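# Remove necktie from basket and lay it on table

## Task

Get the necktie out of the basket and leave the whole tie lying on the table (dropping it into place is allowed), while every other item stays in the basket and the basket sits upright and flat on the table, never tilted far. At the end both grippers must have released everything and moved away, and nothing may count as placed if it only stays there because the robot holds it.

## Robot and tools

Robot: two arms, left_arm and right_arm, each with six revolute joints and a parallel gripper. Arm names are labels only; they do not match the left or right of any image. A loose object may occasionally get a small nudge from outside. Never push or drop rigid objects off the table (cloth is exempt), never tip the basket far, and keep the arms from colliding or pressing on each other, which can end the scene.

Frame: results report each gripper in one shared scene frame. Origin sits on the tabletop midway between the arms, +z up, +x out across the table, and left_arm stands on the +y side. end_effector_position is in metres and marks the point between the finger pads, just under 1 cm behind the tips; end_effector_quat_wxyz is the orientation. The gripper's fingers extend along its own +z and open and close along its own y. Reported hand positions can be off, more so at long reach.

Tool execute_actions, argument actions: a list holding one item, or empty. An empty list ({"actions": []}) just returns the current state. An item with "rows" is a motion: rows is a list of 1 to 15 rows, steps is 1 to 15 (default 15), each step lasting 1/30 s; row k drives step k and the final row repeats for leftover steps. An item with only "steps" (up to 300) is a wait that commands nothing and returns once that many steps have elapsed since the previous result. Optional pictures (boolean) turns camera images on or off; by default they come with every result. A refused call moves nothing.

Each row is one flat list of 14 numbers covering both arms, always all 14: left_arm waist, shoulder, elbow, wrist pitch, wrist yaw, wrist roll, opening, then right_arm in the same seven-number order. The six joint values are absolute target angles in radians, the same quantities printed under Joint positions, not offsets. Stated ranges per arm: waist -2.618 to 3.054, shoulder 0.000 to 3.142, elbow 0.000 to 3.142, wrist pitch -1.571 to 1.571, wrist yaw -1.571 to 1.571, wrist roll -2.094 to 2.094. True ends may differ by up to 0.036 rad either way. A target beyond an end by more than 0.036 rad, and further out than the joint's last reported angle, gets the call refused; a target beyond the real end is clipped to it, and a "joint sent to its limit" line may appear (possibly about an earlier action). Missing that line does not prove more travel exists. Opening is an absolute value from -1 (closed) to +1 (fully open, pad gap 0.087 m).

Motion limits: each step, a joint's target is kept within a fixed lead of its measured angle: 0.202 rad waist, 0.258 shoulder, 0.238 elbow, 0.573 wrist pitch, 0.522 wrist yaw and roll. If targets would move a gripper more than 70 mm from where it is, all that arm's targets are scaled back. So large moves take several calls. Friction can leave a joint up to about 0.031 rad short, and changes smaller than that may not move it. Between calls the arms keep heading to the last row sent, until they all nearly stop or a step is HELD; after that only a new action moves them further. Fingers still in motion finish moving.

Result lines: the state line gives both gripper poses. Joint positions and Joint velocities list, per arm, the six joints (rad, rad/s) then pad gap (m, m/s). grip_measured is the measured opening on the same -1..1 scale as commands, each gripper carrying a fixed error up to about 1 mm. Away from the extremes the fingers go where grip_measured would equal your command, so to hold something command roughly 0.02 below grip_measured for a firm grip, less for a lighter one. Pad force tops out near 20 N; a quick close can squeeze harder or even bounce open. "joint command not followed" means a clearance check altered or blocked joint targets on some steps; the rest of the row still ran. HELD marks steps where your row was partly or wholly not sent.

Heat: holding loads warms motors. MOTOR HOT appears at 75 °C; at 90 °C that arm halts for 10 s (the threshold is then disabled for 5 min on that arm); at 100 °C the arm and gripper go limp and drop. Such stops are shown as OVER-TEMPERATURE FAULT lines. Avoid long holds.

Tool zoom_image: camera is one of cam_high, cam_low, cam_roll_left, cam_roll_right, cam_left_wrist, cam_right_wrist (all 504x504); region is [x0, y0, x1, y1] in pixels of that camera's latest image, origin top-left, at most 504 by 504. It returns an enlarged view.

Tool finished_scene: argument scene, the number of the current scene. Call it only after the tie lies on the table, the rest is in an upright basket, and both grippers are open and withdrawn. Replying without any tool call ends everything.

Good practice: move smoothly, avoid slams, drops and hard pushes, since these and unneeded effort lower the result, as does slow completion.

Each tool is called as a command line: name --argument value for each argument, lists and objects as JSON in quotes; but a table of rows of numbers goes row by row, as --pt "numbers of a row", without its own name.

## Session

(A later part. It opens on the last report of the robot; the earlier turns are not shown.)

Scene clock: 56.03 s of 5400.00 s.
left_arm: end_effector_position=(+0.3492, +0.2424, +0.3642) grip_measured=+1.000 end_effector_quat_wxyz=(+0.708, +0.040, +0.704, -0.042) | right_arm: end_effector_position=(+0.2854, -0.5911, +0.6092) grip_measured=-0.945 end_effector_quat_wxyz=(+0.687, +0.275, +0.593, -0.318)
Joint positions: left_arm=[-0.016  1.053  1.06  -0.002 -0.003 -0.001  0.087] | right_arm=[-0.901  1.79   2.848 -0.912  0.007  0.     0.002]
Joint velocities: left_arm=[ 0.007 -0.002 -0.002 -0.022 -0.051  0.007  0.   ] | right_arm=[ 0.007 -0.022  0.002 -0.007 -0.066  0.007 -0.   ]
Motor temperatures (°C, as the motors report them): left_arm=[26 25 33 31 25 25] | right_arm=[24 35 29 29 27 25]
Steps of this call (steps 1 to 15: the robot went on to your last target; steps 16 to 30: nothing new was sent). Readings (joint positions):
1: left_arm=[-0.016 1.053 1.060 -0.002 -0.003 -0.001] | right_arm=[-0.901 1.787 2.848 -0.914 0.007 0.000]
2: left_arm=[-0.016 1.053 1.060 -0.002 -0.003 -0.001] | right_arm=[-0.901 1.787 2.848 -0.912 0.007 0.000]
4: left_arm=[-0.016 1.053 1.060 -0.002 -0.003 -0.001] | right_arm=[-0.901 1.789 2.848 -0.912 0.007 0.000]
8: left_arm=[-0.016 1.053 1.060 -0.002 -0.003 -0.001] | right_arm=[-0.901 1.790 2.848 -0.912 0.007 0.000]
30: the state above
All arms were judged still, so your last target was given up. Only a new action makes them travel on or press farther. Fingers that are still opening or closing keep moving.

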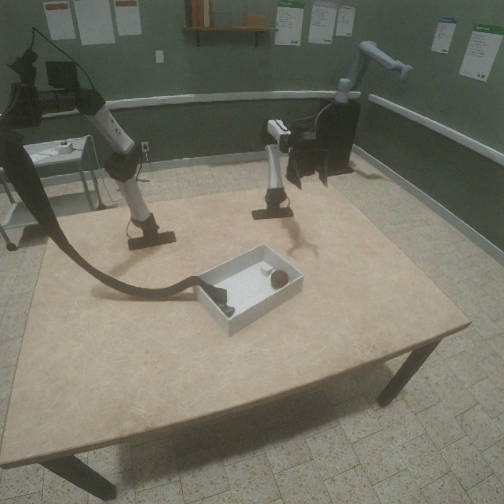

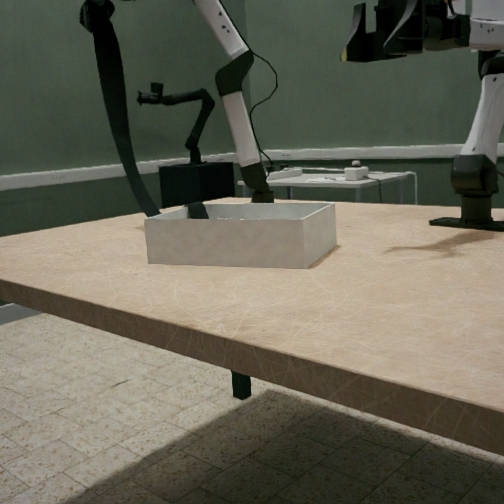

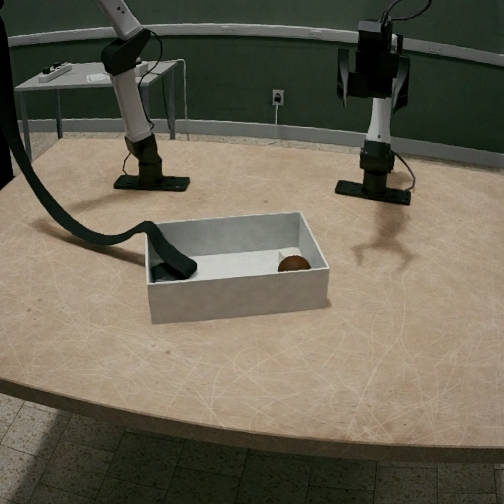

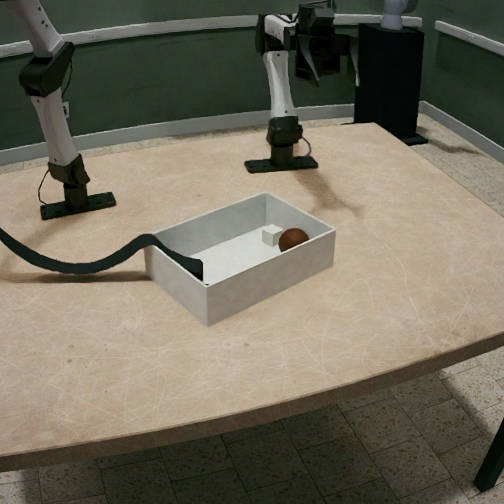

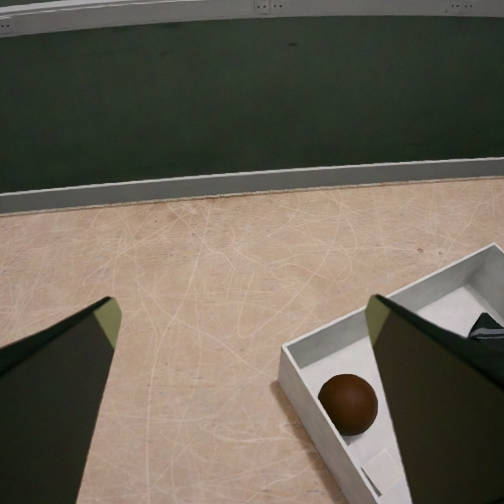

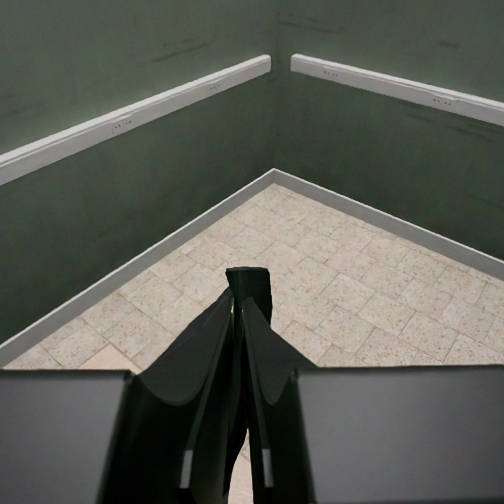

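execute_actions --actions '[{"rows": [[-0.016,1.053,1.06,0,0,0,1, -1.4,1.9,2.85,-0.6,0,0,-1]], "steps": 15}]' --pictures false

execute_actions --actions '[{"steps": 30}]'

Scene clock: 57.80 s of 5400.00 s.
left_arm: end_effector_position=(+0.3492, +0.2424, +0.3642) grip_measured=+1.000 end_effector_quat_wxyz=(+0.708, +0.040, +0.704, -0.042) | right_arm: end_effector_position=(+0.1192, -0.7383, +0.6237) grip_measured=-0.945 end_effector_quat_wxyz=(+0.619, +0.381, +0.464, -0.506)
Joint positions: left_arm=[-0.016  1.053  1.06  -0.002 -0.003 -0.001  0.087] | right_arm=[-1.406  1.918  2.848 -0.646  0.005  0.     0.002]
Joint velocities: left_arm=[ 0.002  0.002  0.007 -0.139 -0.066 -0.007  0.   ] | right_arm=[-0.022 -0.061 -0.007  0.154  0.007 -0.007  0.   ]
Motor temperatures (°C, as the motors report them): left_arm=[26 25 33 31 25 25] | right_arm=[24 34 29 29 27 25]
Steps of this call (steps 1 to 38: nothing new was sent; steps 39 to 53: all 15 steps of this action). Readings (joint positions):
39: left_arm=[-0.016 1.053 1.060 -0.002 -0.003 -0.001] | right_arm=[-0.922 1.797 2.848 -0.889 -0.005 0.000]
40: left_arm=[-0.016 1.053 1.060 -0.002 -0.003 -0.001] | right_arm=[-0.967 1.808 2.848 -0.842 -0.010 0.000]
42: left_arm=[-0.016 1.053 1.060 -0.002 -0.003 -0.001] | right_arm=[-1.081 1.838 2.848 -0.767 -0.011 0.000]
46: left_arm=[-0.016 1.053 1.060 -0.002 -0.003 -0.001] | right_arm=[-1.319 1.902 2.848 -0.693 -0.009 0.000]
53: the state above

Scene clock: 58.80 s of 5400.00 s.
left_arm: end_effector_position=(+0.3492, +0.2424, +0.3642) grip_measured=+1.000 end_effector_quat_wxyz=(+0.708, +0.040, +0.704, -0.042) | right_arm: end_effector_position=(+0.1188, -0.7361, +0.6305) grip_measured=-0.945 end_effector_quat_wxyz=(+0.625, +0.374, +0.456, -0.511)
Joint positions: left_arm=[-0.016  1.053  1.06  -0.002 -0.003 -0.001  0.087] | right_arm=[-1.406  1.915  2.848 -0.625  0.005  0.     0.002]
Joint velocities: left_arm=[ 0.007  0.007  0.007 -0.007 -0.066 -0.007  0.   ] | right_arm=[ 0.012  0.002  0.012 -0.037  0.007 -0.051  0.   ]
Motor temperatures (°C, as the motors report them): left_arm=[26 25 33 31 25 25] | right_arm=[24 34 29 29 27 25]
Steps of this call (steps 1 to 30: the robot went on to your last target). Readings (joint positions):
1: left_arm=[-0.016 1.053 1.060 -0.002 -0.003 -0.001] | right_arm=[-1.406 1.917 2.848 -0.641 0.005 0.000]
2: left_arm=[-0.016 1.053 1.060 -0.002 -0.003 -0.001] | right_arm=[-1.406 1.916 2.848 -0.637 0.005 0.000]
4: left_arm=[-0.016 1.053 1.060 -0.002 -0.003 -0.001] | right_arm=[-1.406 1.915 2.848 -0.631 0.005 0.000]
8: left_arm=[-0.016 1.053 1.060 -0.002 -0.003 -0.001] | right_arm=[-1.406 1.915 2.848 -0.627 0.005 0.000]
30: the state above
All arms were judged still, so your last target was given up. Only a new action makes them travel on or press farther. Fingers that are still opening or closing keep moving.

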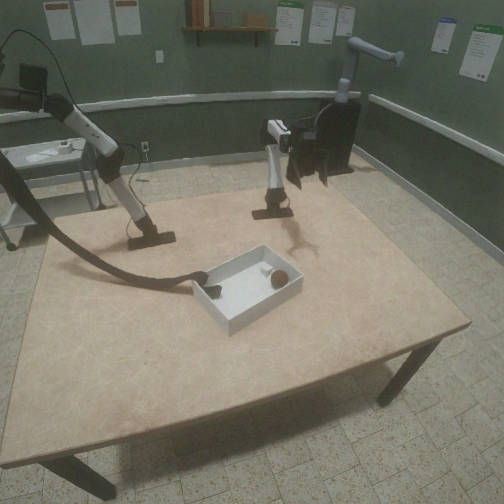

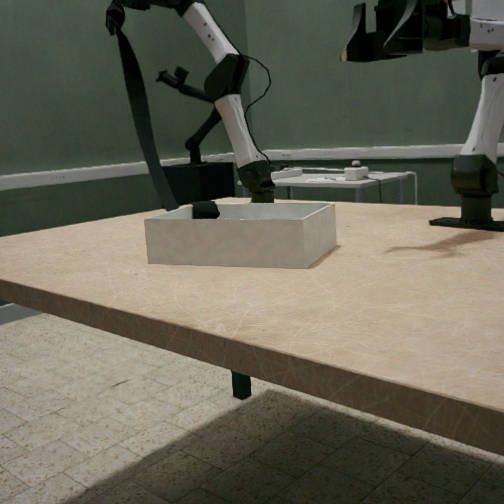

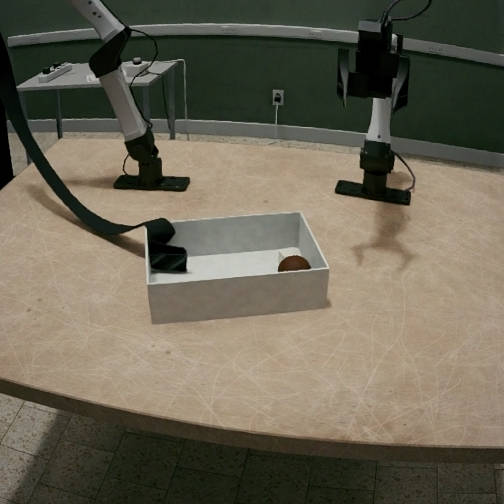

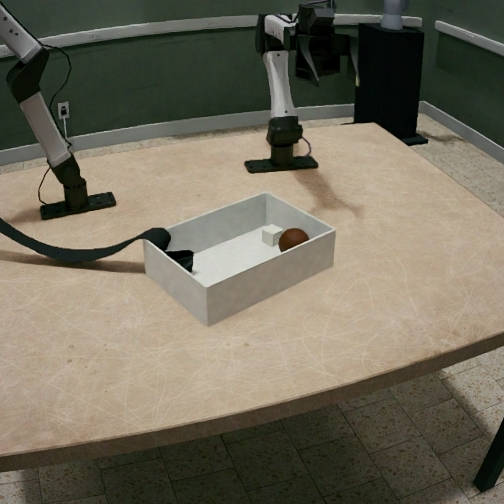

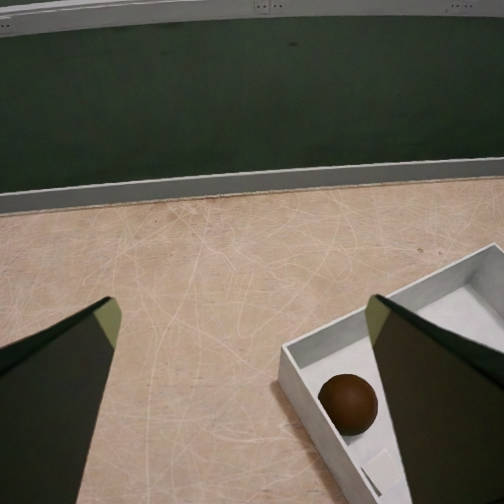

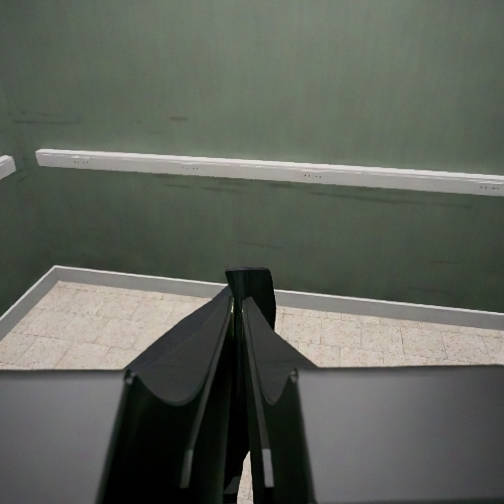

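execute_actions --actions '[{"rows": [[-0.016,1.053,1.06,0,0,0,1, -1.9,2.1,2.85,-0.3,0,0,-1]], "steps": 15}]' --pictures false

execute_actions --actions '[{"steps": 30}]'

Scene clock: 60.60 s of 5400.00 s.
left_arm: end_effector_position=(+0.3492, +0.2424, +0.3642) grip_measured=+1.000 end_effector_quat_wxyz=(+0.708, +0.040, +0.704, -0.042) | right_arm: end_effector_position=(-0.1438, -0.8160, +0.5870) grip_measured=-0.945 end_effector_quat_wxyz=(-0.479, -0.469, -0.338, +0.661)
Joint positions: left_arm=[-0.016  1.053  1.06  -0.002 -0.003 -0.001  0.087] | right_arm=[-1.921  2.129  2.843 -0.376  0.007  0.     0.002]
Joint velocities: left_arm=[-0.007 -0.002  0.022 -0.037 -0.081 -0.051  0.   ] | right_arm=[ 0.007 -0.012  0.017  0.198  0.066  0.007 -0.   ]
Motor temperatures (°C, as the motors report them): left_arm=[26 25 34 31 25 25] | right_arm=[24 34 29 29 27 25]
Steps of this call (steps 1 to 39: nothing new was sent; steps 40 to 54: all 15 steps of this action). Readings (joint positions):
40: left_arm=[-0.016 1.053 1.060 -0.002 -0.003 -0.001] | right_arm=[-1.420 1.925 2.849 -0.603 -0.002 0.000]
41: left_arm=[-0.016 1.053 1.060 -0.002 -0.003 -0.001] | right_arm=[-1.448 1.939 2.853 -0.561 -0.007 0.000]
43: left_arm=[-0.016 1.053 1.060 -0.002 -0.003 -0.001] | right_arm=[-1.526 1.976 2.854 -0.493 -0.008 0.000]
47: left_arm=[-0.016 1.053 1.060 -0.002 -0.003 -0.001] | right_arm=[-1.703 2.065 2.854 -0.422 -0.009 0.000]
54: the state above

Scene clock: 61.60 s of 5400.00 s.
left_arm: end_effector_position=(+0.3492, +0.2424, +0.3642) grip_measured=+1.000 end_effector_quat_wxyz=(+0.708, +0.040, +0.704, -0.042) | right_arm: end_effector_position=(-0.1351, -0.8086, +0.6075) grip_measured=-0.945 end_effector_quat_wxyz=(-0.494, -0.445, -0.324, +0.673)
Joint positions: left_arm=[-0.016  1.053  1.06  -0.002 -0.003 -0.001  0.087] | right_arm=[-1.91   2.114  2.843 -0.324  0.007  0.     0.002]
Joint velocities: left_arm=[ 0.007 -0.012 -0.012 -0.081  0.007 -0.022  0.   ] | right_arm=[-0.017 -0.012  0.002  0.022  0.022 -0.022 -0.001]
Motor temperatures (°C, as the motors report them): left_arm=[26 25 34 31 25 25] | right_arm=[24 34 29 29 27 25]
Steps of this call (steps 1 to 30: the robot went on to your last target). Readings (joint positions):
1: left_arm=[-0.016 1.053 1.060 -0.002 -0.003 -0.001] | right_arm=[-1.920 2.127 2.843 -0.367 0.007 0.000]
2: left_arm=[-0.016 1.053 1.060 -0.002 -0.003 -0.001] | right_arm=[-1.917 2.125 2.843 -0.358 0.007 0.000]
4: left_arm=[-0.016 1.053 1.060 -0.002 -0.003 -0.001] | right_arm=[-1.912 2.120 2.843 -0.344 0.007 0.000]
8: left_arm=[-0.016 1.053 1.060 -0.002 -0.003 -0.001] | right_arm=[-1.910 2.114 2.843 -0.328 0.007 0.000]
30: the state above
All arms were judged still, so your last target was given up. Only a new action makes them travel on or press farther. Fingers that are still opening or closing keep moving.

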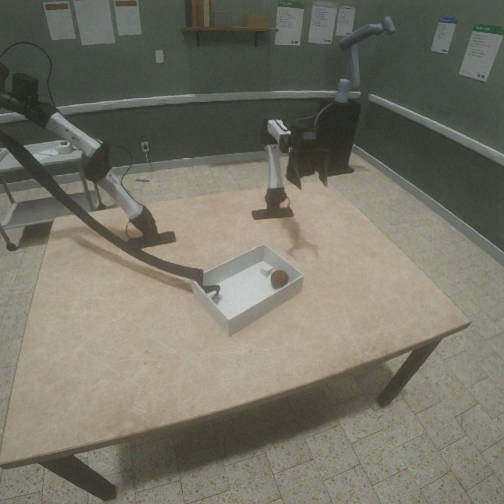

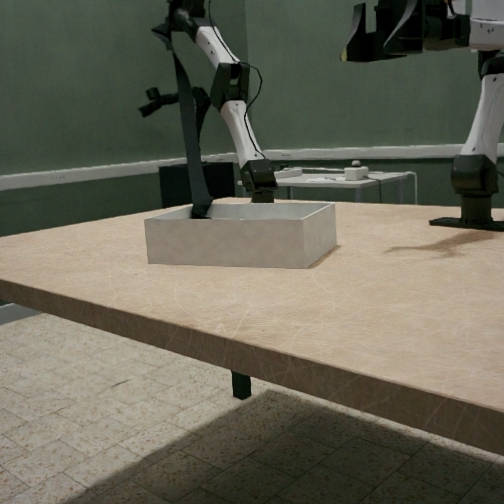

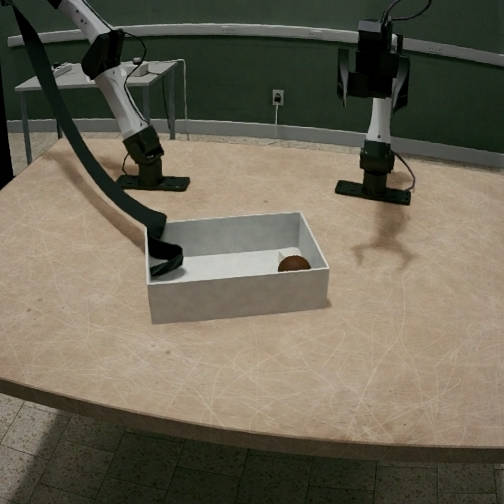

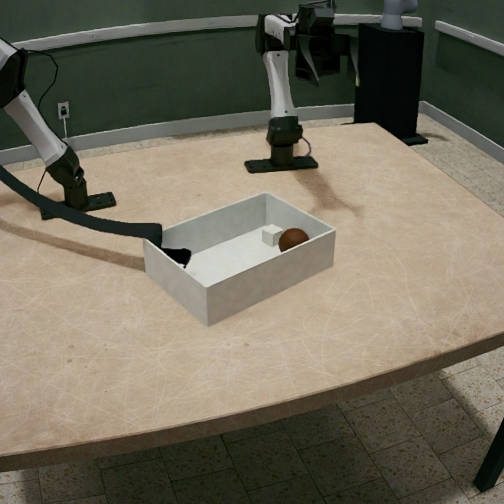

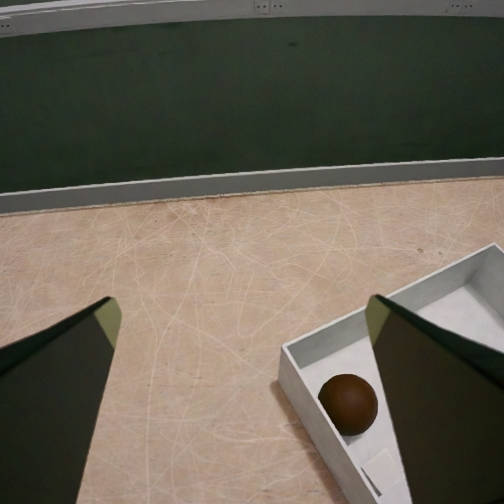

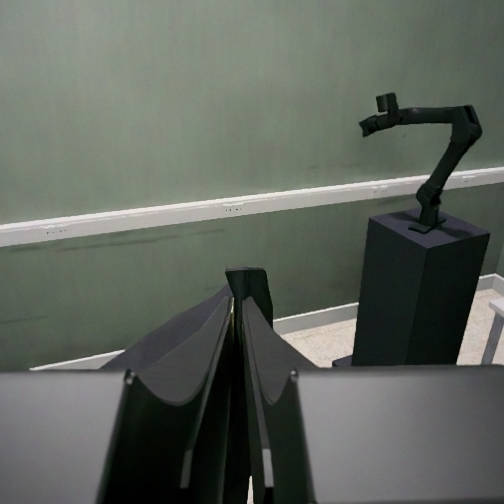

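execute_actions --actions '[{"rows": [[-0.016,1.053,1.06,0,0,0,1, -0.9,2.1,2.85,-0.8,0,0,-1]], "steps": 15}]' --pictures false

execute_actions --actions '[{"rows": [[-0.016,1.053,1.06,0,0,0,1, -0.5,2.5,2.85,-1.2,0,0,-1]], "steps": 15}]' --pictures false

execute_actions --actions '[{"steps": 20}]' --pictures false

execute_actions --actions '[{"rows": [[-0.016,1.053,1.06,0,0,0,1, -0.5,2.5,2.85,-1.2,0,0,1]], "steps": 15}]' --pictures false

execute_actions --actions '[{"rows": [[-0.016,1.053,1.06,0,0,0,1, 0.25,2.05,2.15,-1.45,0,0,1]], "steps": 15}]' --pictures false

execute_actions --actions '[{"steps": 25}]'

Scene clock: 66.00 s of 5400.00 s.
left_arm: end_effector_position=(+0.3492, +0.2424, +0.3642) grip_measured=+1.000 end_effector_quat_wxyz=(+0.708, +0.040, +0.704, -0.042) | right_arm: end_effector_position=(+0.1934, -0.8080, +0.5047) grip_measured=-0.945 end_effector_quat_wxyz=(+0.567, +0.421, +0.573, -0.417)
Joint positions: left_arm=[-0.016  1.053  1.06  -0.002 -0.003 -0.001  0.087] | right_arm=[-1.297  2.109  2.843 -0.745  0.011  0.     0.002]
Joint velocities: left_arm=[-0.012 -0.002  0.012 -0.066 -0.037 -0.051  0.   ] | right_arm=[ 1.419  0.012 -0.007 -0.286 -0.051  0.051  0.   ]
Motor temperatures (°C, as the motors report them): left_arm=[26 25 34 32 25 25] | right_arm=[24 34 29 30 27 25]
Steps of this call (steps 1 to 117: nothing new was sent; steps 118 to 132: all 15 steps of this action). Readings (joint positions):
118: left_arm=[-0.016 1.053 1.060 -0.002 -0.003 -0.001] | right_arm=[-1.900 2.113 2.843 -0.353 0.012 0.000]
119: left_arm=[-0.016 1.053 1.060 -0.002 -0.003 -0.001] | right_arm=[-1.880 2.109 2.843 -0.398 0.016 0.000]
121: left_arm=[-0.016 1.053 1.060 -0.002 -0.003 -0.001] | right_arm=[-1.815 2.108 2.843 -0.482 0.016 0.000]
125: left_arm=[-0.016 1.053 1.060 -0.002 -0.003 -0.001] | right_arm=[-1.644 2.109 2.843 -0.626 0.015 0.000]
132: the state above

Scene clock: 66.50 s of 5400.00 s.
left_arm: end_effector_position=(+0.3492, +0.2424, +0.3642) grip_measured=+1.000 end_effector_quat_wxyz=(+0.708, +0.040, +0.704, -0.042) | right_arm: end_effector_position=(+0.4034, -0.7554, +0.2767) grip_measured=-0.945 end_effector_quat_wxyz=(+0.430, +0.380, +0.793, -0.206)
Joint positions: left_arm=[-0.016  1.053  1.06  -0.002 -0.003 -0.001  0.087] | right_arm=[-0.932  2.412  2.848 -1.012  0.002  0.     0.002]
Joint velocities: left_arm=[-0.002  0.002 -0.017 -0.066 -0.066 -0.022  0.   ] | right_arm=[ 0.74   0.672  0.002 -0.637 -0.007 -0.007 -0.001]
Motor temperatures (°C, as the motors report them): left_arm=[26 25 34 32 25 25] | right_arm=[24 34 29 30 27 25]
Steps of this call (steps 1 to 15: all 15 steps of this action). Readings (joint positions):
1: left_arm=[-0.016 1.053 1.060 -0.002 -0.003 -0.001] | right_arm=[-1.254 2.115 2.845 -0.761 0.007 0.000]
2: left_arm=[-0.016 1.053 1.060 -0.002 -0.003 -0.001] | right_arm=[-1.218 2.122 2.848 -0.777 0.003 0.000]
4: left_arm=[-0.016 1.053 1.060 -0.002 -0.003 -0.001] | right_arm=[-1.167 2.147 2.848 -0.814 0.001 0.000]
8: left_arm=[-0.016 1.053 1.060 -0.002 -0.003 -0.001] | right_arm=[-1.088 2.230 2.848 -0.887 0.001 0.000]
15: the state above

Scene clock: 67.17 s of 5400.00 s.
left_arm: end_effector_position=(+0.3492, +0.2424, +0.3642) grip_measured=+1.000 end_effector_quat_wxyz=(+0.708, +0.040, +0.704, -0.042) | right_arm: end_effector_position=(+0.5501, -0.5356, +0.1869) grip_measured=-0.945 end_effector_quat_wxyz=(+0.341, +0.205, +0.914, -0.073)
Joint positions: left_arm=[-0.016  1.053  1.06  -0.002 -0.003 -0.001  0.087] | right_arm=[-0.484  2.52   2.848 -1.186 -0.009  0.     0.002]
Joint velocities: left_arm=[-0.012  0.007 -0.012 -0.037 -0.007  0.125  0.   ] | right_arm=[-0.203 -0.002  0.002 -0.066  0.022  0.037 -0.001]
Motor temperatures (°C, as the motors report them): left_arm=[26 25 34 32 25 25] | right_arm=[24 35 29 30 27 25]
Steps of this call (steps 1 to 20: the robot went on to your last target). Readings (joint positions):
1: left_arm=[-0.016 1.053 1.060 -0.002 -0.003 -0.001] | right_arm=[-0.903 2.434 2.848 -1.031 0.002 0.000]
2: left_arm=[-0.016 1.053 1.060 -0.002 -0.003 -0.001] | right_arm=[-0.872 2.455 2.848 -1.049 0.002 0.000]
4: left_arm=[-0.016 1.053 1.060 -0.002 -0.003 -0.001] | right_arm=[-0.802 2.489 2.848 -1.084 0.003 0.000]
8: left_arm=[-0.016 1.053 1.060 -0.002 -0.003 -0.001] | right_arm=[-0.643 2.520 2.848 -1.133 0.003 0.000]
20: the state above

Scene clock: 67.67 s of 5400.00 s.
left_arm: end_effector_position=(+0.3492, +0.2424, +0.3642) grip_measured=+1.000 end_effector_quat_wxyz=(+0.708, +0.040, +0.704, -0.042) | right_arm: end_effector_position=(+0.5455, -0.5439, +0.1866) grip_measured=+0.993 end_effector_quat_wxyz=(+0.339, +0.213, +0.913, -0.077)
Joint positions: left_arm=[-0.016  1.053  1.06  -0.002 -0.003 -0.001  0.087] | right_arm=[-0.5    2.52   2.848 -1.188 -0.006  0.     0.087]
Joint velocities: left_arm=[-0.012 -0.012  0.007 -0.037  0.037 -0.022  0.   ] | right_arm=[-0.007  0.002  0.002  0.051 -0.066 -0.051 -0.   ]
Motor temperatures (°C, as the motors report them): left_arm=[26 25 34 32 25 25] | right_arm=[24 35 29 30 27 25]
Steps of this call (steps 1 to 15: all 15 steps of this action). Readings (joint positions):
1: left_arm=[-0.016 1.053 1.060 -0.002 -0.003 -0.001] | right_arm=[-0.491 2.520 2.848 -1.186 -0.008 0.000]
2: left_arm=[-0.016 1.053 1.060 -0.002 -0.003 -0.001] | right_arm=[-0.496 2.520 2.848 -1.187 -0.007 0.000]
4: left_arm=[-0.016 1.053 1.060 -0.002 -0.003 -0.001] | right_arm=[-0.500 2.520 2.848 -1.187 -0.006 0.000]
8: left_arm=[-0.016 1.053 1.060 -0.002 -0.003 -0.001] | right_arm=[-0.500 2.520 2.848 -1.188 -0.006 0.000]
15: the state above

Scene clock: 68.17 s of 5400.00 s.
left_arm: end_effector_position=(+0.3492, +0.2424, +0.3642) grip_measured=+1.000 end_effector_quat_wxyz=(+0.708, +0.040, +0.704, -0.042) | right_arm: end_effector_position=(+0.4470, -0.2580, +0.1956) grip_measured=+0.993 end_effector_quat_wxyz=(+0.171, -0.036, +0.985, +0.005)
Joint positions: left_arm=[-0.016  1.053  1.06  -0.002 -0.003 -0.001  0.087] | right_arm=[ 0.033  2.059  2.217 -1.385  0.003  0.     0.087]
Joint velocities: left_arm=[-0.017 -0.002 -0.022 -0.037  0.007 -0.081  0.   ] | right_arm=[ 1.575 -0.037 -0.559 -0.3   -0.051  0.022 -0.001]
Motor temperatures (°C, as the motors report them): left_arm=[26 25 34 32 25 25] | right_arm=[24 35 29 30 27 25]
Steps of this call (steps 1 to 15: all 15 steps of this action). Readings (joint positions):
1: left_arm=[-0.016 1.053 1.060 -0.002 -0.003 -0.001] | right_arm=[-0.494 2.502 2.820 -1.192 -0.003 0.000]
2: left_arm=[-0.016 1.053 1.060 -0.002 -0.003 -0.001] | right_arm=[-0.483 2.473 2.772 -1.215 0.001 0.000]
4: left_arm=[-0.016 1.053 1.060 -0.002 -0.003 -0.001] | right_arm=[-0.441 2.405 2.681 -1.260 0.003 0.000]
8: left_arm=[-0.016 1.053 1.060 -0.002 -0.003 -0.001] | right_arm=[-0.307 2.246 2.497 -1.317 0.003 0.000]
15: the state above

Scene clock: 69.00 s of 5400.00 s.
left_arm: end_effector_position=(+0.3492, +0.2424, +0.3642) grip_measured=+1.000 end_effector_quat_wxyz=(+0.708, +0.040, +0.704, -0.042) | right_arm: end_effector_position=(+0.4081, -0.1709, +0.1786) grip_measured=+0.993 end_effector_quat_wxyz=(+0.115, -0.146, +0.982, +0.021)
Joint positions: left_arm=[-0.016  1.053  1.06  -0.002 -0.003 -0.001  0.087] | right_arm=[ 0.255  2.059  2.16  -1.438 -0.008  0.     0.087]
Joint velocities: left_arm=[-0.007 -0.007  0.017 -0.139 -0.095  0.051  0.   ] | right_arm=[ 0.007 -0.002  0.002 -0.037 -0.007  0.11  -0.001]
Motor temperatures (°C, as the motors report them): left_arm=[26 25 34 32 25 25] | right_arm=[24 35 29 29 27 25]
Steps of this call (steps 1 to 25: the robot went on to your last target). Readings (joint positions):
1: left_arm=[-0.016 1.053 1.060 -0.002 -0.003 -0.001] | right_arm=[0.091 2.059 2.201 -1.392 0.003 0.000]
2: left_arm=[-0.016 1.053 1.060 -0.002 -0.003 -0.001] | right_arm=[0.150 2.059 2.184 -1.396 0.003 0.000]
4: left_arm=[-0.016 1.053 1.060 -0.002 -0.003 -0.001] | right_arm=[0.246 2.059 2.163 -1.411 -0.004 0.000]
8: left_arm=[-0.016 1.053 1.060 -0.002 -0.003 -0.001] | right_arm=[0.288 2.059 2.160 -1.429 -0.014 0.000]
25: the state above

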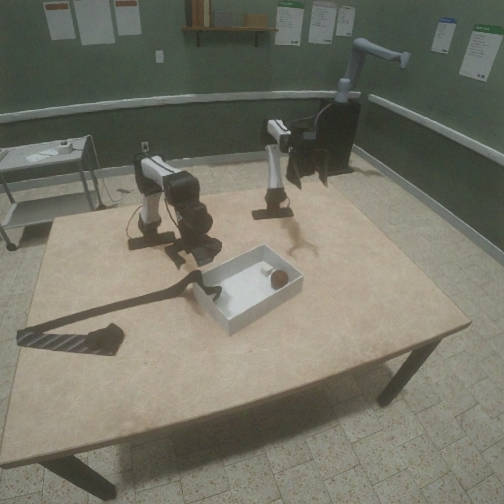

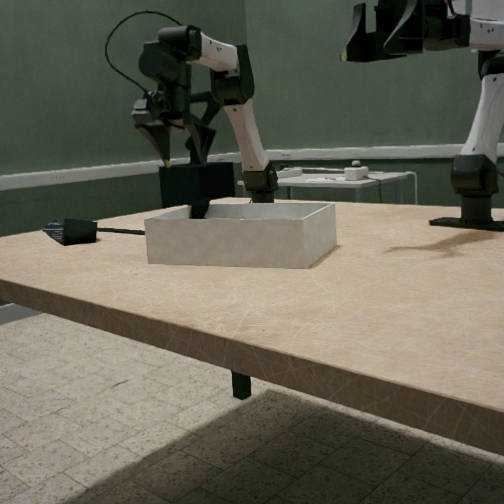

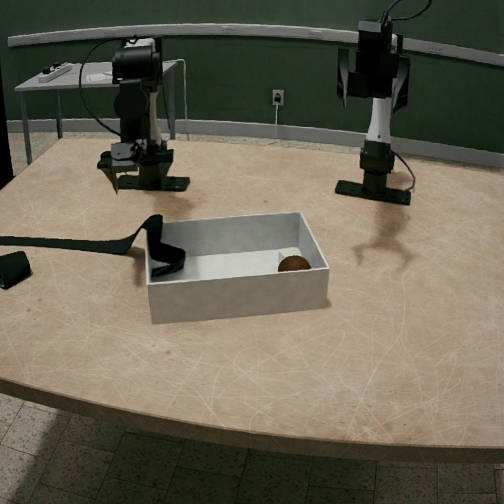

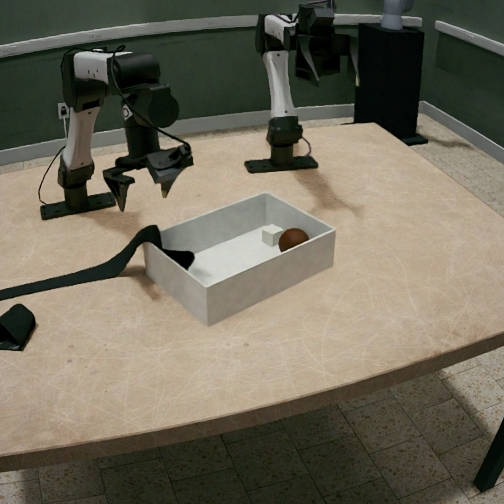

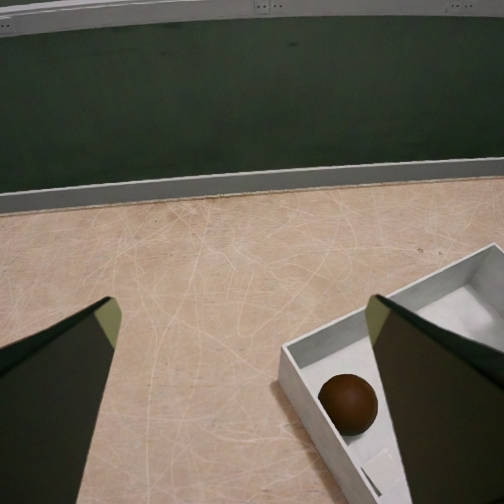

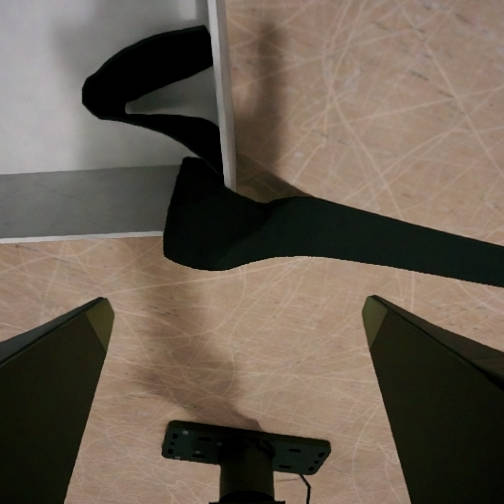

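execute_actions --actions '[{"rows": [[-0.016,1.053,1.06,0,0,0,1, 0.12,2.3,2.3,-1.45,0,1.57,1]], "steps": 15}]' --pictures false

execute_actions --actions '[{"steps": 20}]'

Scene clock: 72.23 s of 5400.00 s.
left_arm: end_effector_position=(+0.3492, +0.2424, +0.3642) grip_measured=+1.000 end_effector_quat_wxyz=(+0.708, +0.040, +0.704, -0.042) | right_arm: end_effector_position=(+0.4789, -0.1788, +0.1119) grip_measured=+0.993 end_effector_quat_wxyz=(+0.038, +0.563, +0.825, +0.037)
Joint positions: left_arm=[-0.016  1.053  1.06  -0.002 -0.003 -0.001  0.087] | right_arm=[ 0.109  2.318  2.293 -1.439 -0.002  1.347  0.087]
Joint velocities: left_arm=[ 0.007 -0.002  0.002 -0.022 -0.051 -0.081  0.   ] | right_arm=[-0.012 -0.1   -0.012 -0.037  0.007  1.458  0.001]
Motor temperatures (°C, as the motors report them): left_arm=[26 26 34 32 25 25] | right_arm=[24 36 29 29 27 25]
Steps of this call (steps 1 to 15: the robot went on to your last target; steps 16 to 82: nothing new was sent; steps 83 to 97: all 15 steps of this action). Readings (joint positions):
83: left_arm=[-0.016 1.053 1.060 -0.002 -0.003 -0.001] | right_arm=[0.246 2.083 2.190 -1.455 -0.012 0.068]
84: left_arm=[-0.016 1.053 1.060 -0.002 -0.003 -0.001] | right_arm=[0.230 2.122 2.239 -1.459 -0.014 0.155]
86: left_arm=[-0.016 1.053 1.060 -0.002 -0.003 -0.001] | right_arm=[0.179 2.204 2.291 -1.440 -0.013 0.349]
90: left_arm=[-0.016 1.053 1.060 -0.002 -0.003 -0.001] | right_arm=[0.107 2.319 2.293 -1.435 -0.004 0.745]
97: the state above

Scene clock: 72.90 s of 5400.00 s.
left_arm: end_effector_position=(+0.3492, +0.2424, +0.3642) grip_measured=+1.000 end_effector_quat_wxyz=(+0.708, +0.040, +0.704, -0.042) | right_arm: end_effector_position=(+0.4874, -0.1765, +0.1155) grip_measured=+0.993 end_effector_quat_wxyz=(+0.036, +0.647, +0.761, +0.043)
Joint positions: left_arm=[-0.016  1.053  1.06  -0.002 -0.003 -0.001  0.087] | right_arm=[ 0.109  2.313  2.293 -1.439 -0.002  1.558  0.087]
Joint velocities: left_arm=[ 0.002 -0.002  0.002 -0.007 -0.007 -0.007  0.   ] | right_arm=[-0.002  0.007  0.002 -0.022  0.007 -0.037 -0.   ]
Motor temperatures (°C, as the motors report them): left_arm=[26 26 34 32 25 25] | right_arm=[24 36 30 29 27 25]
Steps of this call (steps 1 to 20: the robot went on to your last target). Readings (joint positions):
1: left_arm=[-0.016 1.053 1.060 -0.002 -0.003 -0.001] | right_arm=[0.109 2.315 2.293 -1.439 -0.002 1.390]
2: left_arm=[-0.016 1.053 1.060 -0.002 -0.003 -0.001] | right_arm=[0.109 2.313 2.293 -1.439 -0.002 1.424]
4: left_arm=[-0.016 1.053 1.060 -0.002 -0.003 -0.001] | right_arm=[0.109 2.313 2.293 -1.439 -0.002 1.474]
8: left_arm=[-0.016 1.053 1.060 -0.002 -0.003 -0.001] | right_arm=[0.109 2.313 2.293 -1.439 -0.002 1.526]
20: the state above

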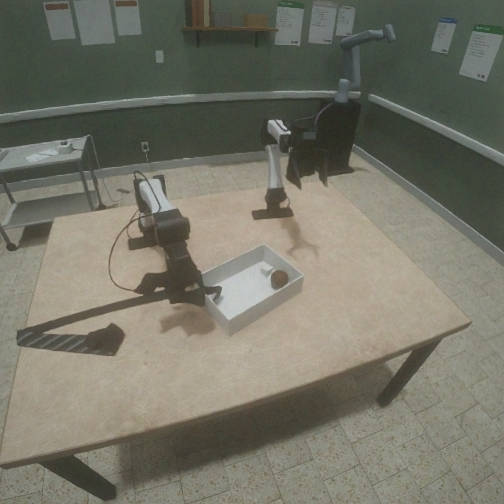

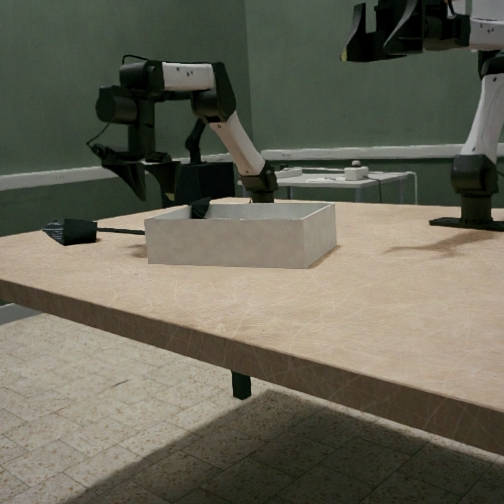

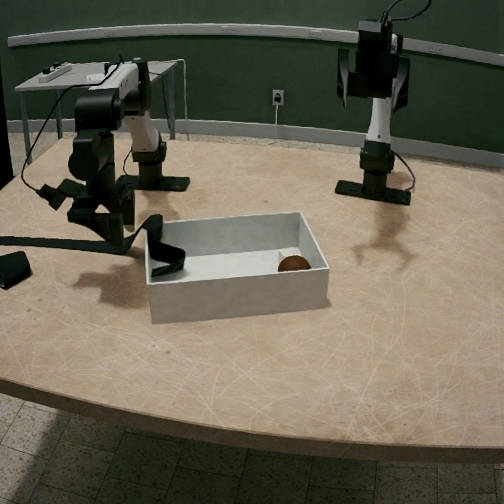

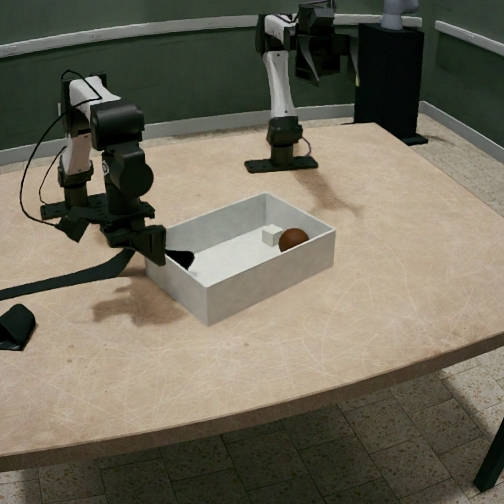

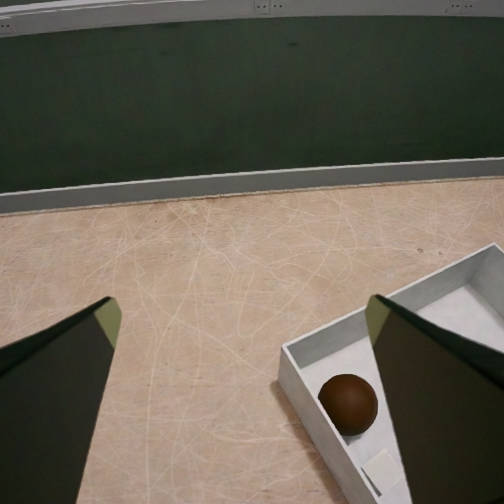

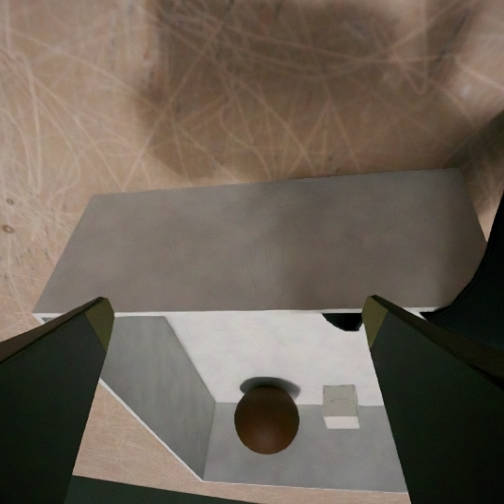

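execute_actions --actions '[{"rows": [[-0.016,1.053,1.06,0,0,0,1, -0.05,2.15,2.05,-1.47,0,1.57,1]], "steps": 15}]' --pictures false

execute_actions --actions '[{"steps": 15}]'

Scene clock: 75.03 s of 5400.00 s.
left_arm: end_effector_position=(+0.3492, +0.2424, +0.3642) grip_measured=+1.000 end_effector_quat_wxyz=(+0.708, +0.040, +0.704, -0.042) | right_arm: end_effector_position=(+0.4476, -0.2550, +0.1202) grip_measured=+0.993 end_effector_quat_wxyz=(+0.007, +0.711, +0.704, +0.005)
Joint positions: left_arm=[-0.016  1.053  1.06  -0.002 -0.003 -0.001  0.087] | right_arm=[-0.059  2.161  2.068 -1.462  0.003  1.562  0.087]
Joint velocities: left_arm=[-0.007 -0.002 -0.007 -0.081  0.051 -0.007  0.   ] | right_arm=[ 0.032  0.002  0.007  0.007 -0.051 -0.007  0.001]
Motor temperatures (°C, as the motors report them): left_arm=[26 26 34 32 25 25] | right_arm=[24 36 30 28 27 25]
Steps of this call (steps 1 to 15: the robot went on to your last target; steps 16 to 49: nothing new was sent; steps 50 to 64: all 15 steps of this action). Readings (joint positions):
50: left_arm=[-0.016 1.053 1.060 -0.002 -0.003 -0.001] | right_arm=[0.100 2.291 2.251 -1.420 -0.006 1.561]
51: left_arm=[-0.016 1.053 1.060 -0.002 -0.003 -0.001] | right_arm=[0.082 2.255 2.182 -1.417 -0.010 1.561]
53: left_arm=[-0.016 1.053 1.060 -0.002 -0.003 -0.001] | right_arm=[0.019 2.199 2.092 -1.445 -0.010 1.561]
57: left_arm=[-0.016 1.053 1.060 -0.002 -0.003 -0.001] | right_arm=[-0.074 2.165 2.068 -1.462 0.002 1.562]
64: the state above

Scene clock: 75.53 s of 5400.00 s.
left_arm: end_effector_position=(+0.3492, +0.2424, +0.3642) grip_measured=+1.000 end_effector_quat_wxyz=(+0.708, +0.040, +0.704, -0.042) | right_arm: end_effector_position=(+0.4476, -0.2548, +0.1202) grip_measured=+0.993 end_effector_quat_wxyz=(+0.007, +0.710, +0.704, +0.005)
Joint positions: left_arm=[-0.016  1.053  1.06  -0.002 -0.003 -0.001  0.087] | right_arm=[-0.058  2.161  2.068 -1.462  0.003  1.562  0.087]
Joint velocities: left_arm=[-0.007 -0.017  0.002  0.081 -0.022  0.095  0.   ] | right_arm=[ 0.007 -0.007  0.012 -0.037 -0.095  0.007  0.   ]
Motor temperatures (°C, as the motors report them): left_arm=[26 26 34 32 25 25] | right_arm=[24 36 30 28 27 25]
Steps of this call (steps 1 to 15: the robot went on to your last target). Readings (joint positions):
1: left_arm=[-0.016 1.053 1.060 -0.002 -0.003 -0.001] | right_arm=[-0.058 2.161 2.068 -1.462 0.003 1.562]
2: left_arm=[-0.016 1.053 1.060 -0.002 -0.003 -0.001] | right_arm=[-0.058 2.161 2.068 -1.462 0.003 1.562]
4: left_arm=[-0.016 1.053 1.060 -0.002 -0.003 -0.001] | right_arm=[-0.058 2.161 2.068 -1.462 0.003 1.562]
8: left_arm=[-0.016 1.053 1.060 -0.002 -0.003 -0.001] | right_arm=[-0.058 2.161 2.068 -1.462 0.003 1.562]
15: the state above
All arms were judged still, so your last target was given up. Only a new action makes them travel on or press farther. Fingers that are still opening or closing keep moving.

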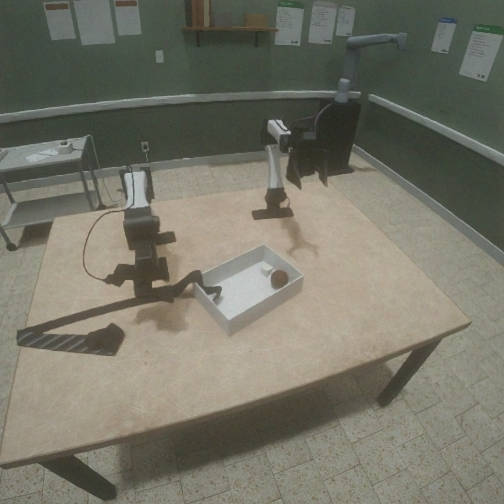

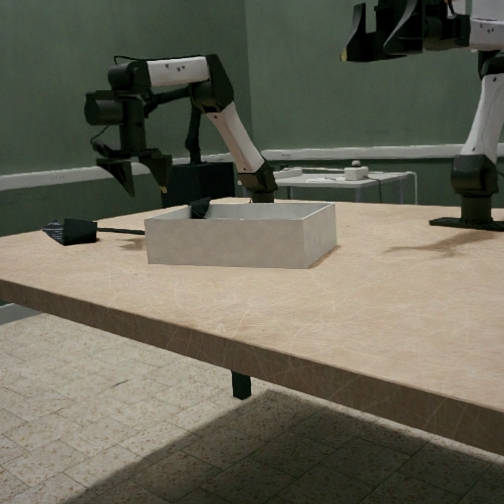

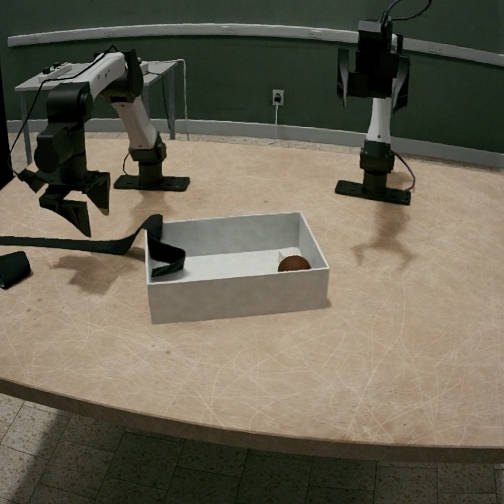

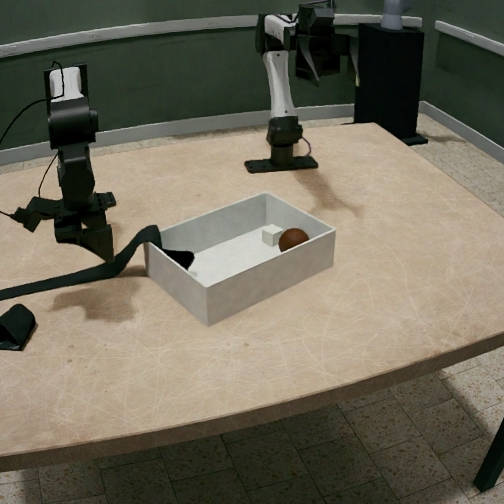

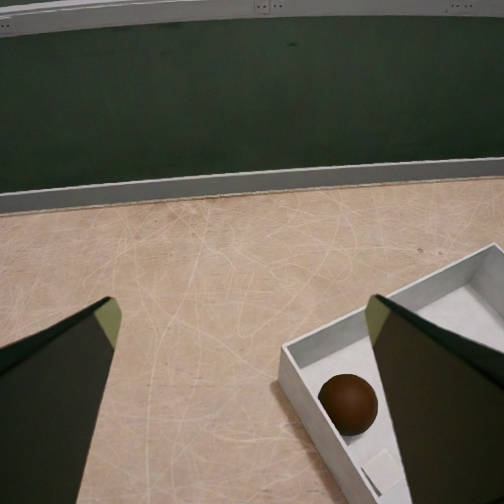

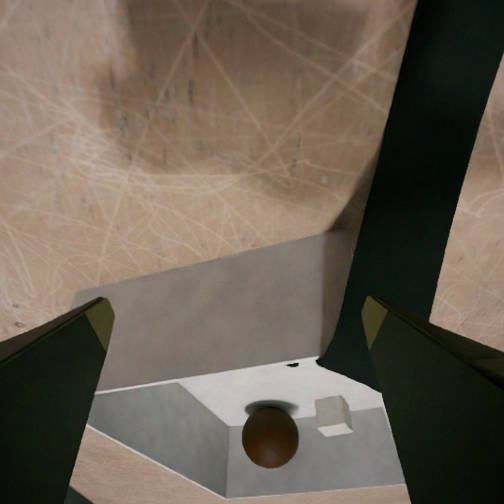

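execute_actions --actions '[{"rows": [[-0.016,1.053,1.06,0,0,0,1, -0.05,2.03,1.85,-1.39,0,1.57,1]], "steps": 15}]' --pictures false

execute_actions --actions '[{"steps": 15}]'

Scene clock: 77.60 s of 5400.00 s.
left_arm: end_effector_position=(+0.3492, +0.2424, +0.3642) grip_measured=+1.000 end_effector_quat_wxyz=(+0.708, +0.040, +0.704, -0.042) | right_arm: end_effector_position=(+0.4160, -0.2542, +0.1141) grip_measured=+0.993 end_effector_quat_wxyz=(-0.004, +0.711, +0.704, -0.006)
Joint positions: left_arm=[-0.016  1.053  1.06  -0.002 -0.003 -0.001  0.087] | right_arm=[-0.058  2.045  1.866 -1.406  0.003  1.562  0.087]
Joint velocities: left_arm=[ 0.002 -0.002  0.012  0.022  0.007 -0.007  0.   ] | right_arm=[ 0.007 -0.002  0.007  0.007 -0.051 -0.007 -0.001]
Motor temperatures (°C, as the motors report them): left_arm=[26 26 34 32 25 25] | right_arm=[24 37 30 28 27 25]
Steps of this call (steps 1 to 47: nothing new was sent; steps 48 to 62: all 15 steps of this action). Readings (joint positions):
48: left_arm=[-0.016 1.053 1.060 -0.002 -0.003 -0.001] | right_arm=[-0.058 2.139 2.024 -1.431 0.003 1.562]
49: left_arm=[-0.016 1.053 1.060 -0.002 -0.003 -0.001] | right_arm=[-0.058 2.104 1.956 -1.413 0.003 1.562]
51: left_arm=[-0.016 1.053 1.060 -0.002 -0.003 -0.001] | right_arm=[-0.058 2.062 1.881 -1.420 0.003 1.562]
55: left_arm=[-0.016 1.053 1.060 -0.002 -0.003 -0.001] | right_arm=[-0.058 2.046 1.866 -1.416 0.003 1.562]
62: the state above

Scene clock: 78.10 s of 5400.00 s.
left_arm: end_effector_position=(+0.3492, +0.2424, +0.3642) grip_measured=+1.000 end_effector_quat_wxyz=(+0.708, +0.040, +0.704, -0.042) | right_arm: end_effector_position=(+0.4165, -0.2542, +0.1141) grip_measured=+0.993 end_effector_quat_wxyz=(-0.003, +0.711, +0.704, -0.005)
Joint positions: left_arm=[-0.016  1.053  1.06  -0.002 -0.003 -0.001  0.087] | right_arm=[-0.058  2.045  1.866 -1.404  0.003  1.562  0.087]
Joint velocities: left_arm=[-0.022 -0.007 -0.012 -0.066 -0.007 -0.022  0.   ] | right_arm=[-0.002 -0.007  0.007  0.022 -0.051 -0.022 -0.   ]
Motor temperatures (°C, as the motors report them): left_arm=[26 26 34 32 25 25] | right_arm=[24 37 30 28 27 25]
Steps of this call (steps 1 to 15: the robot went on to your last target). Readings (joint positions):
1: left_arm=[-0.016 1.053 1.060 -0.002 -0.003 -0.001] | right_arm=[-0.058 2.045 1.866 -1.405 0.003 1.562]
2: left_arm=[-0.016 1.053 1.060 -0.002 -0.003 -0.001] | right_arm=[-0.058 2.045 1.866 -1.405 0.003 1.562]
4: left_arm=[-0.016 1.053 1.060 -0.002 -0.003 -0.001] | right_arm=[-0.058 2.045 1.866 -1.404 0.003 1.562]
8: left_arm=[-0.016 1.053 1.060 -0.002 -0.003 -0.001] | right_arm=[-0.058 2.045 1.866 -1.404 0.003 1.562]
15: the state above
All arms were judged still, so your last target was given up. Only a new action makes them travel on or press farther. Fingers that are still opening or closing keep moving.

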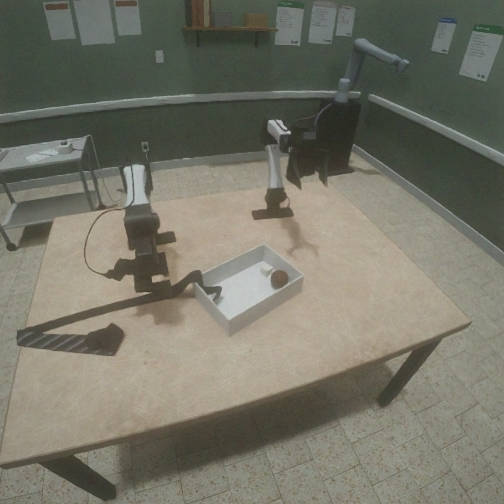

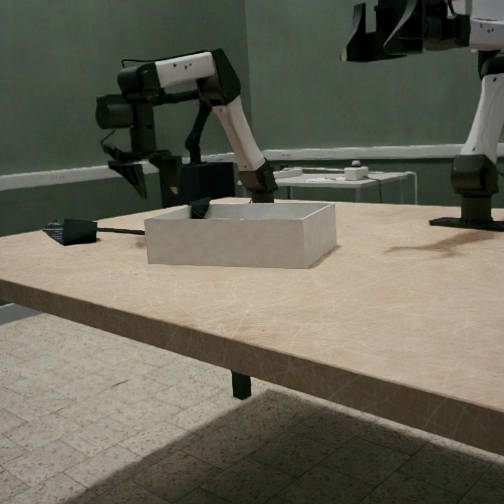

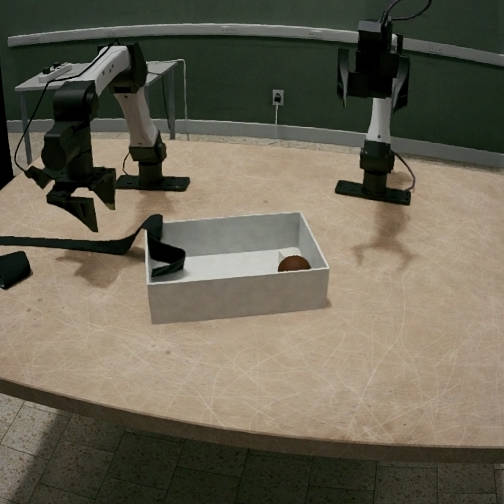

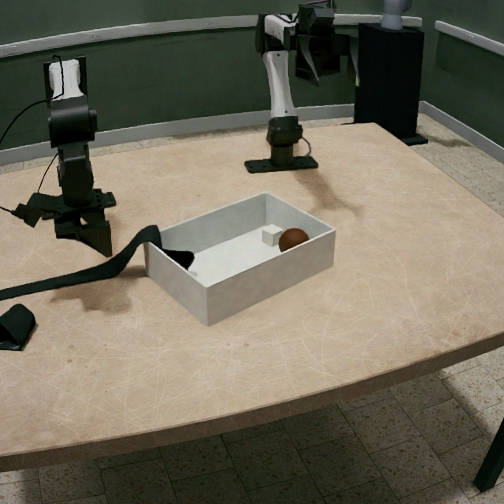

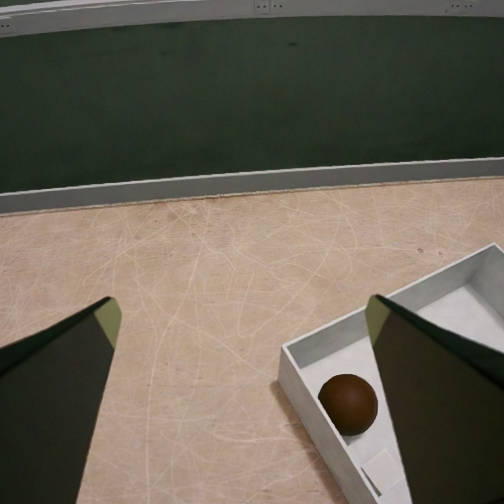

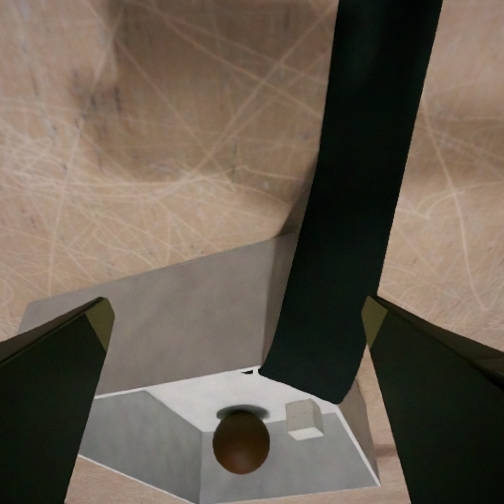

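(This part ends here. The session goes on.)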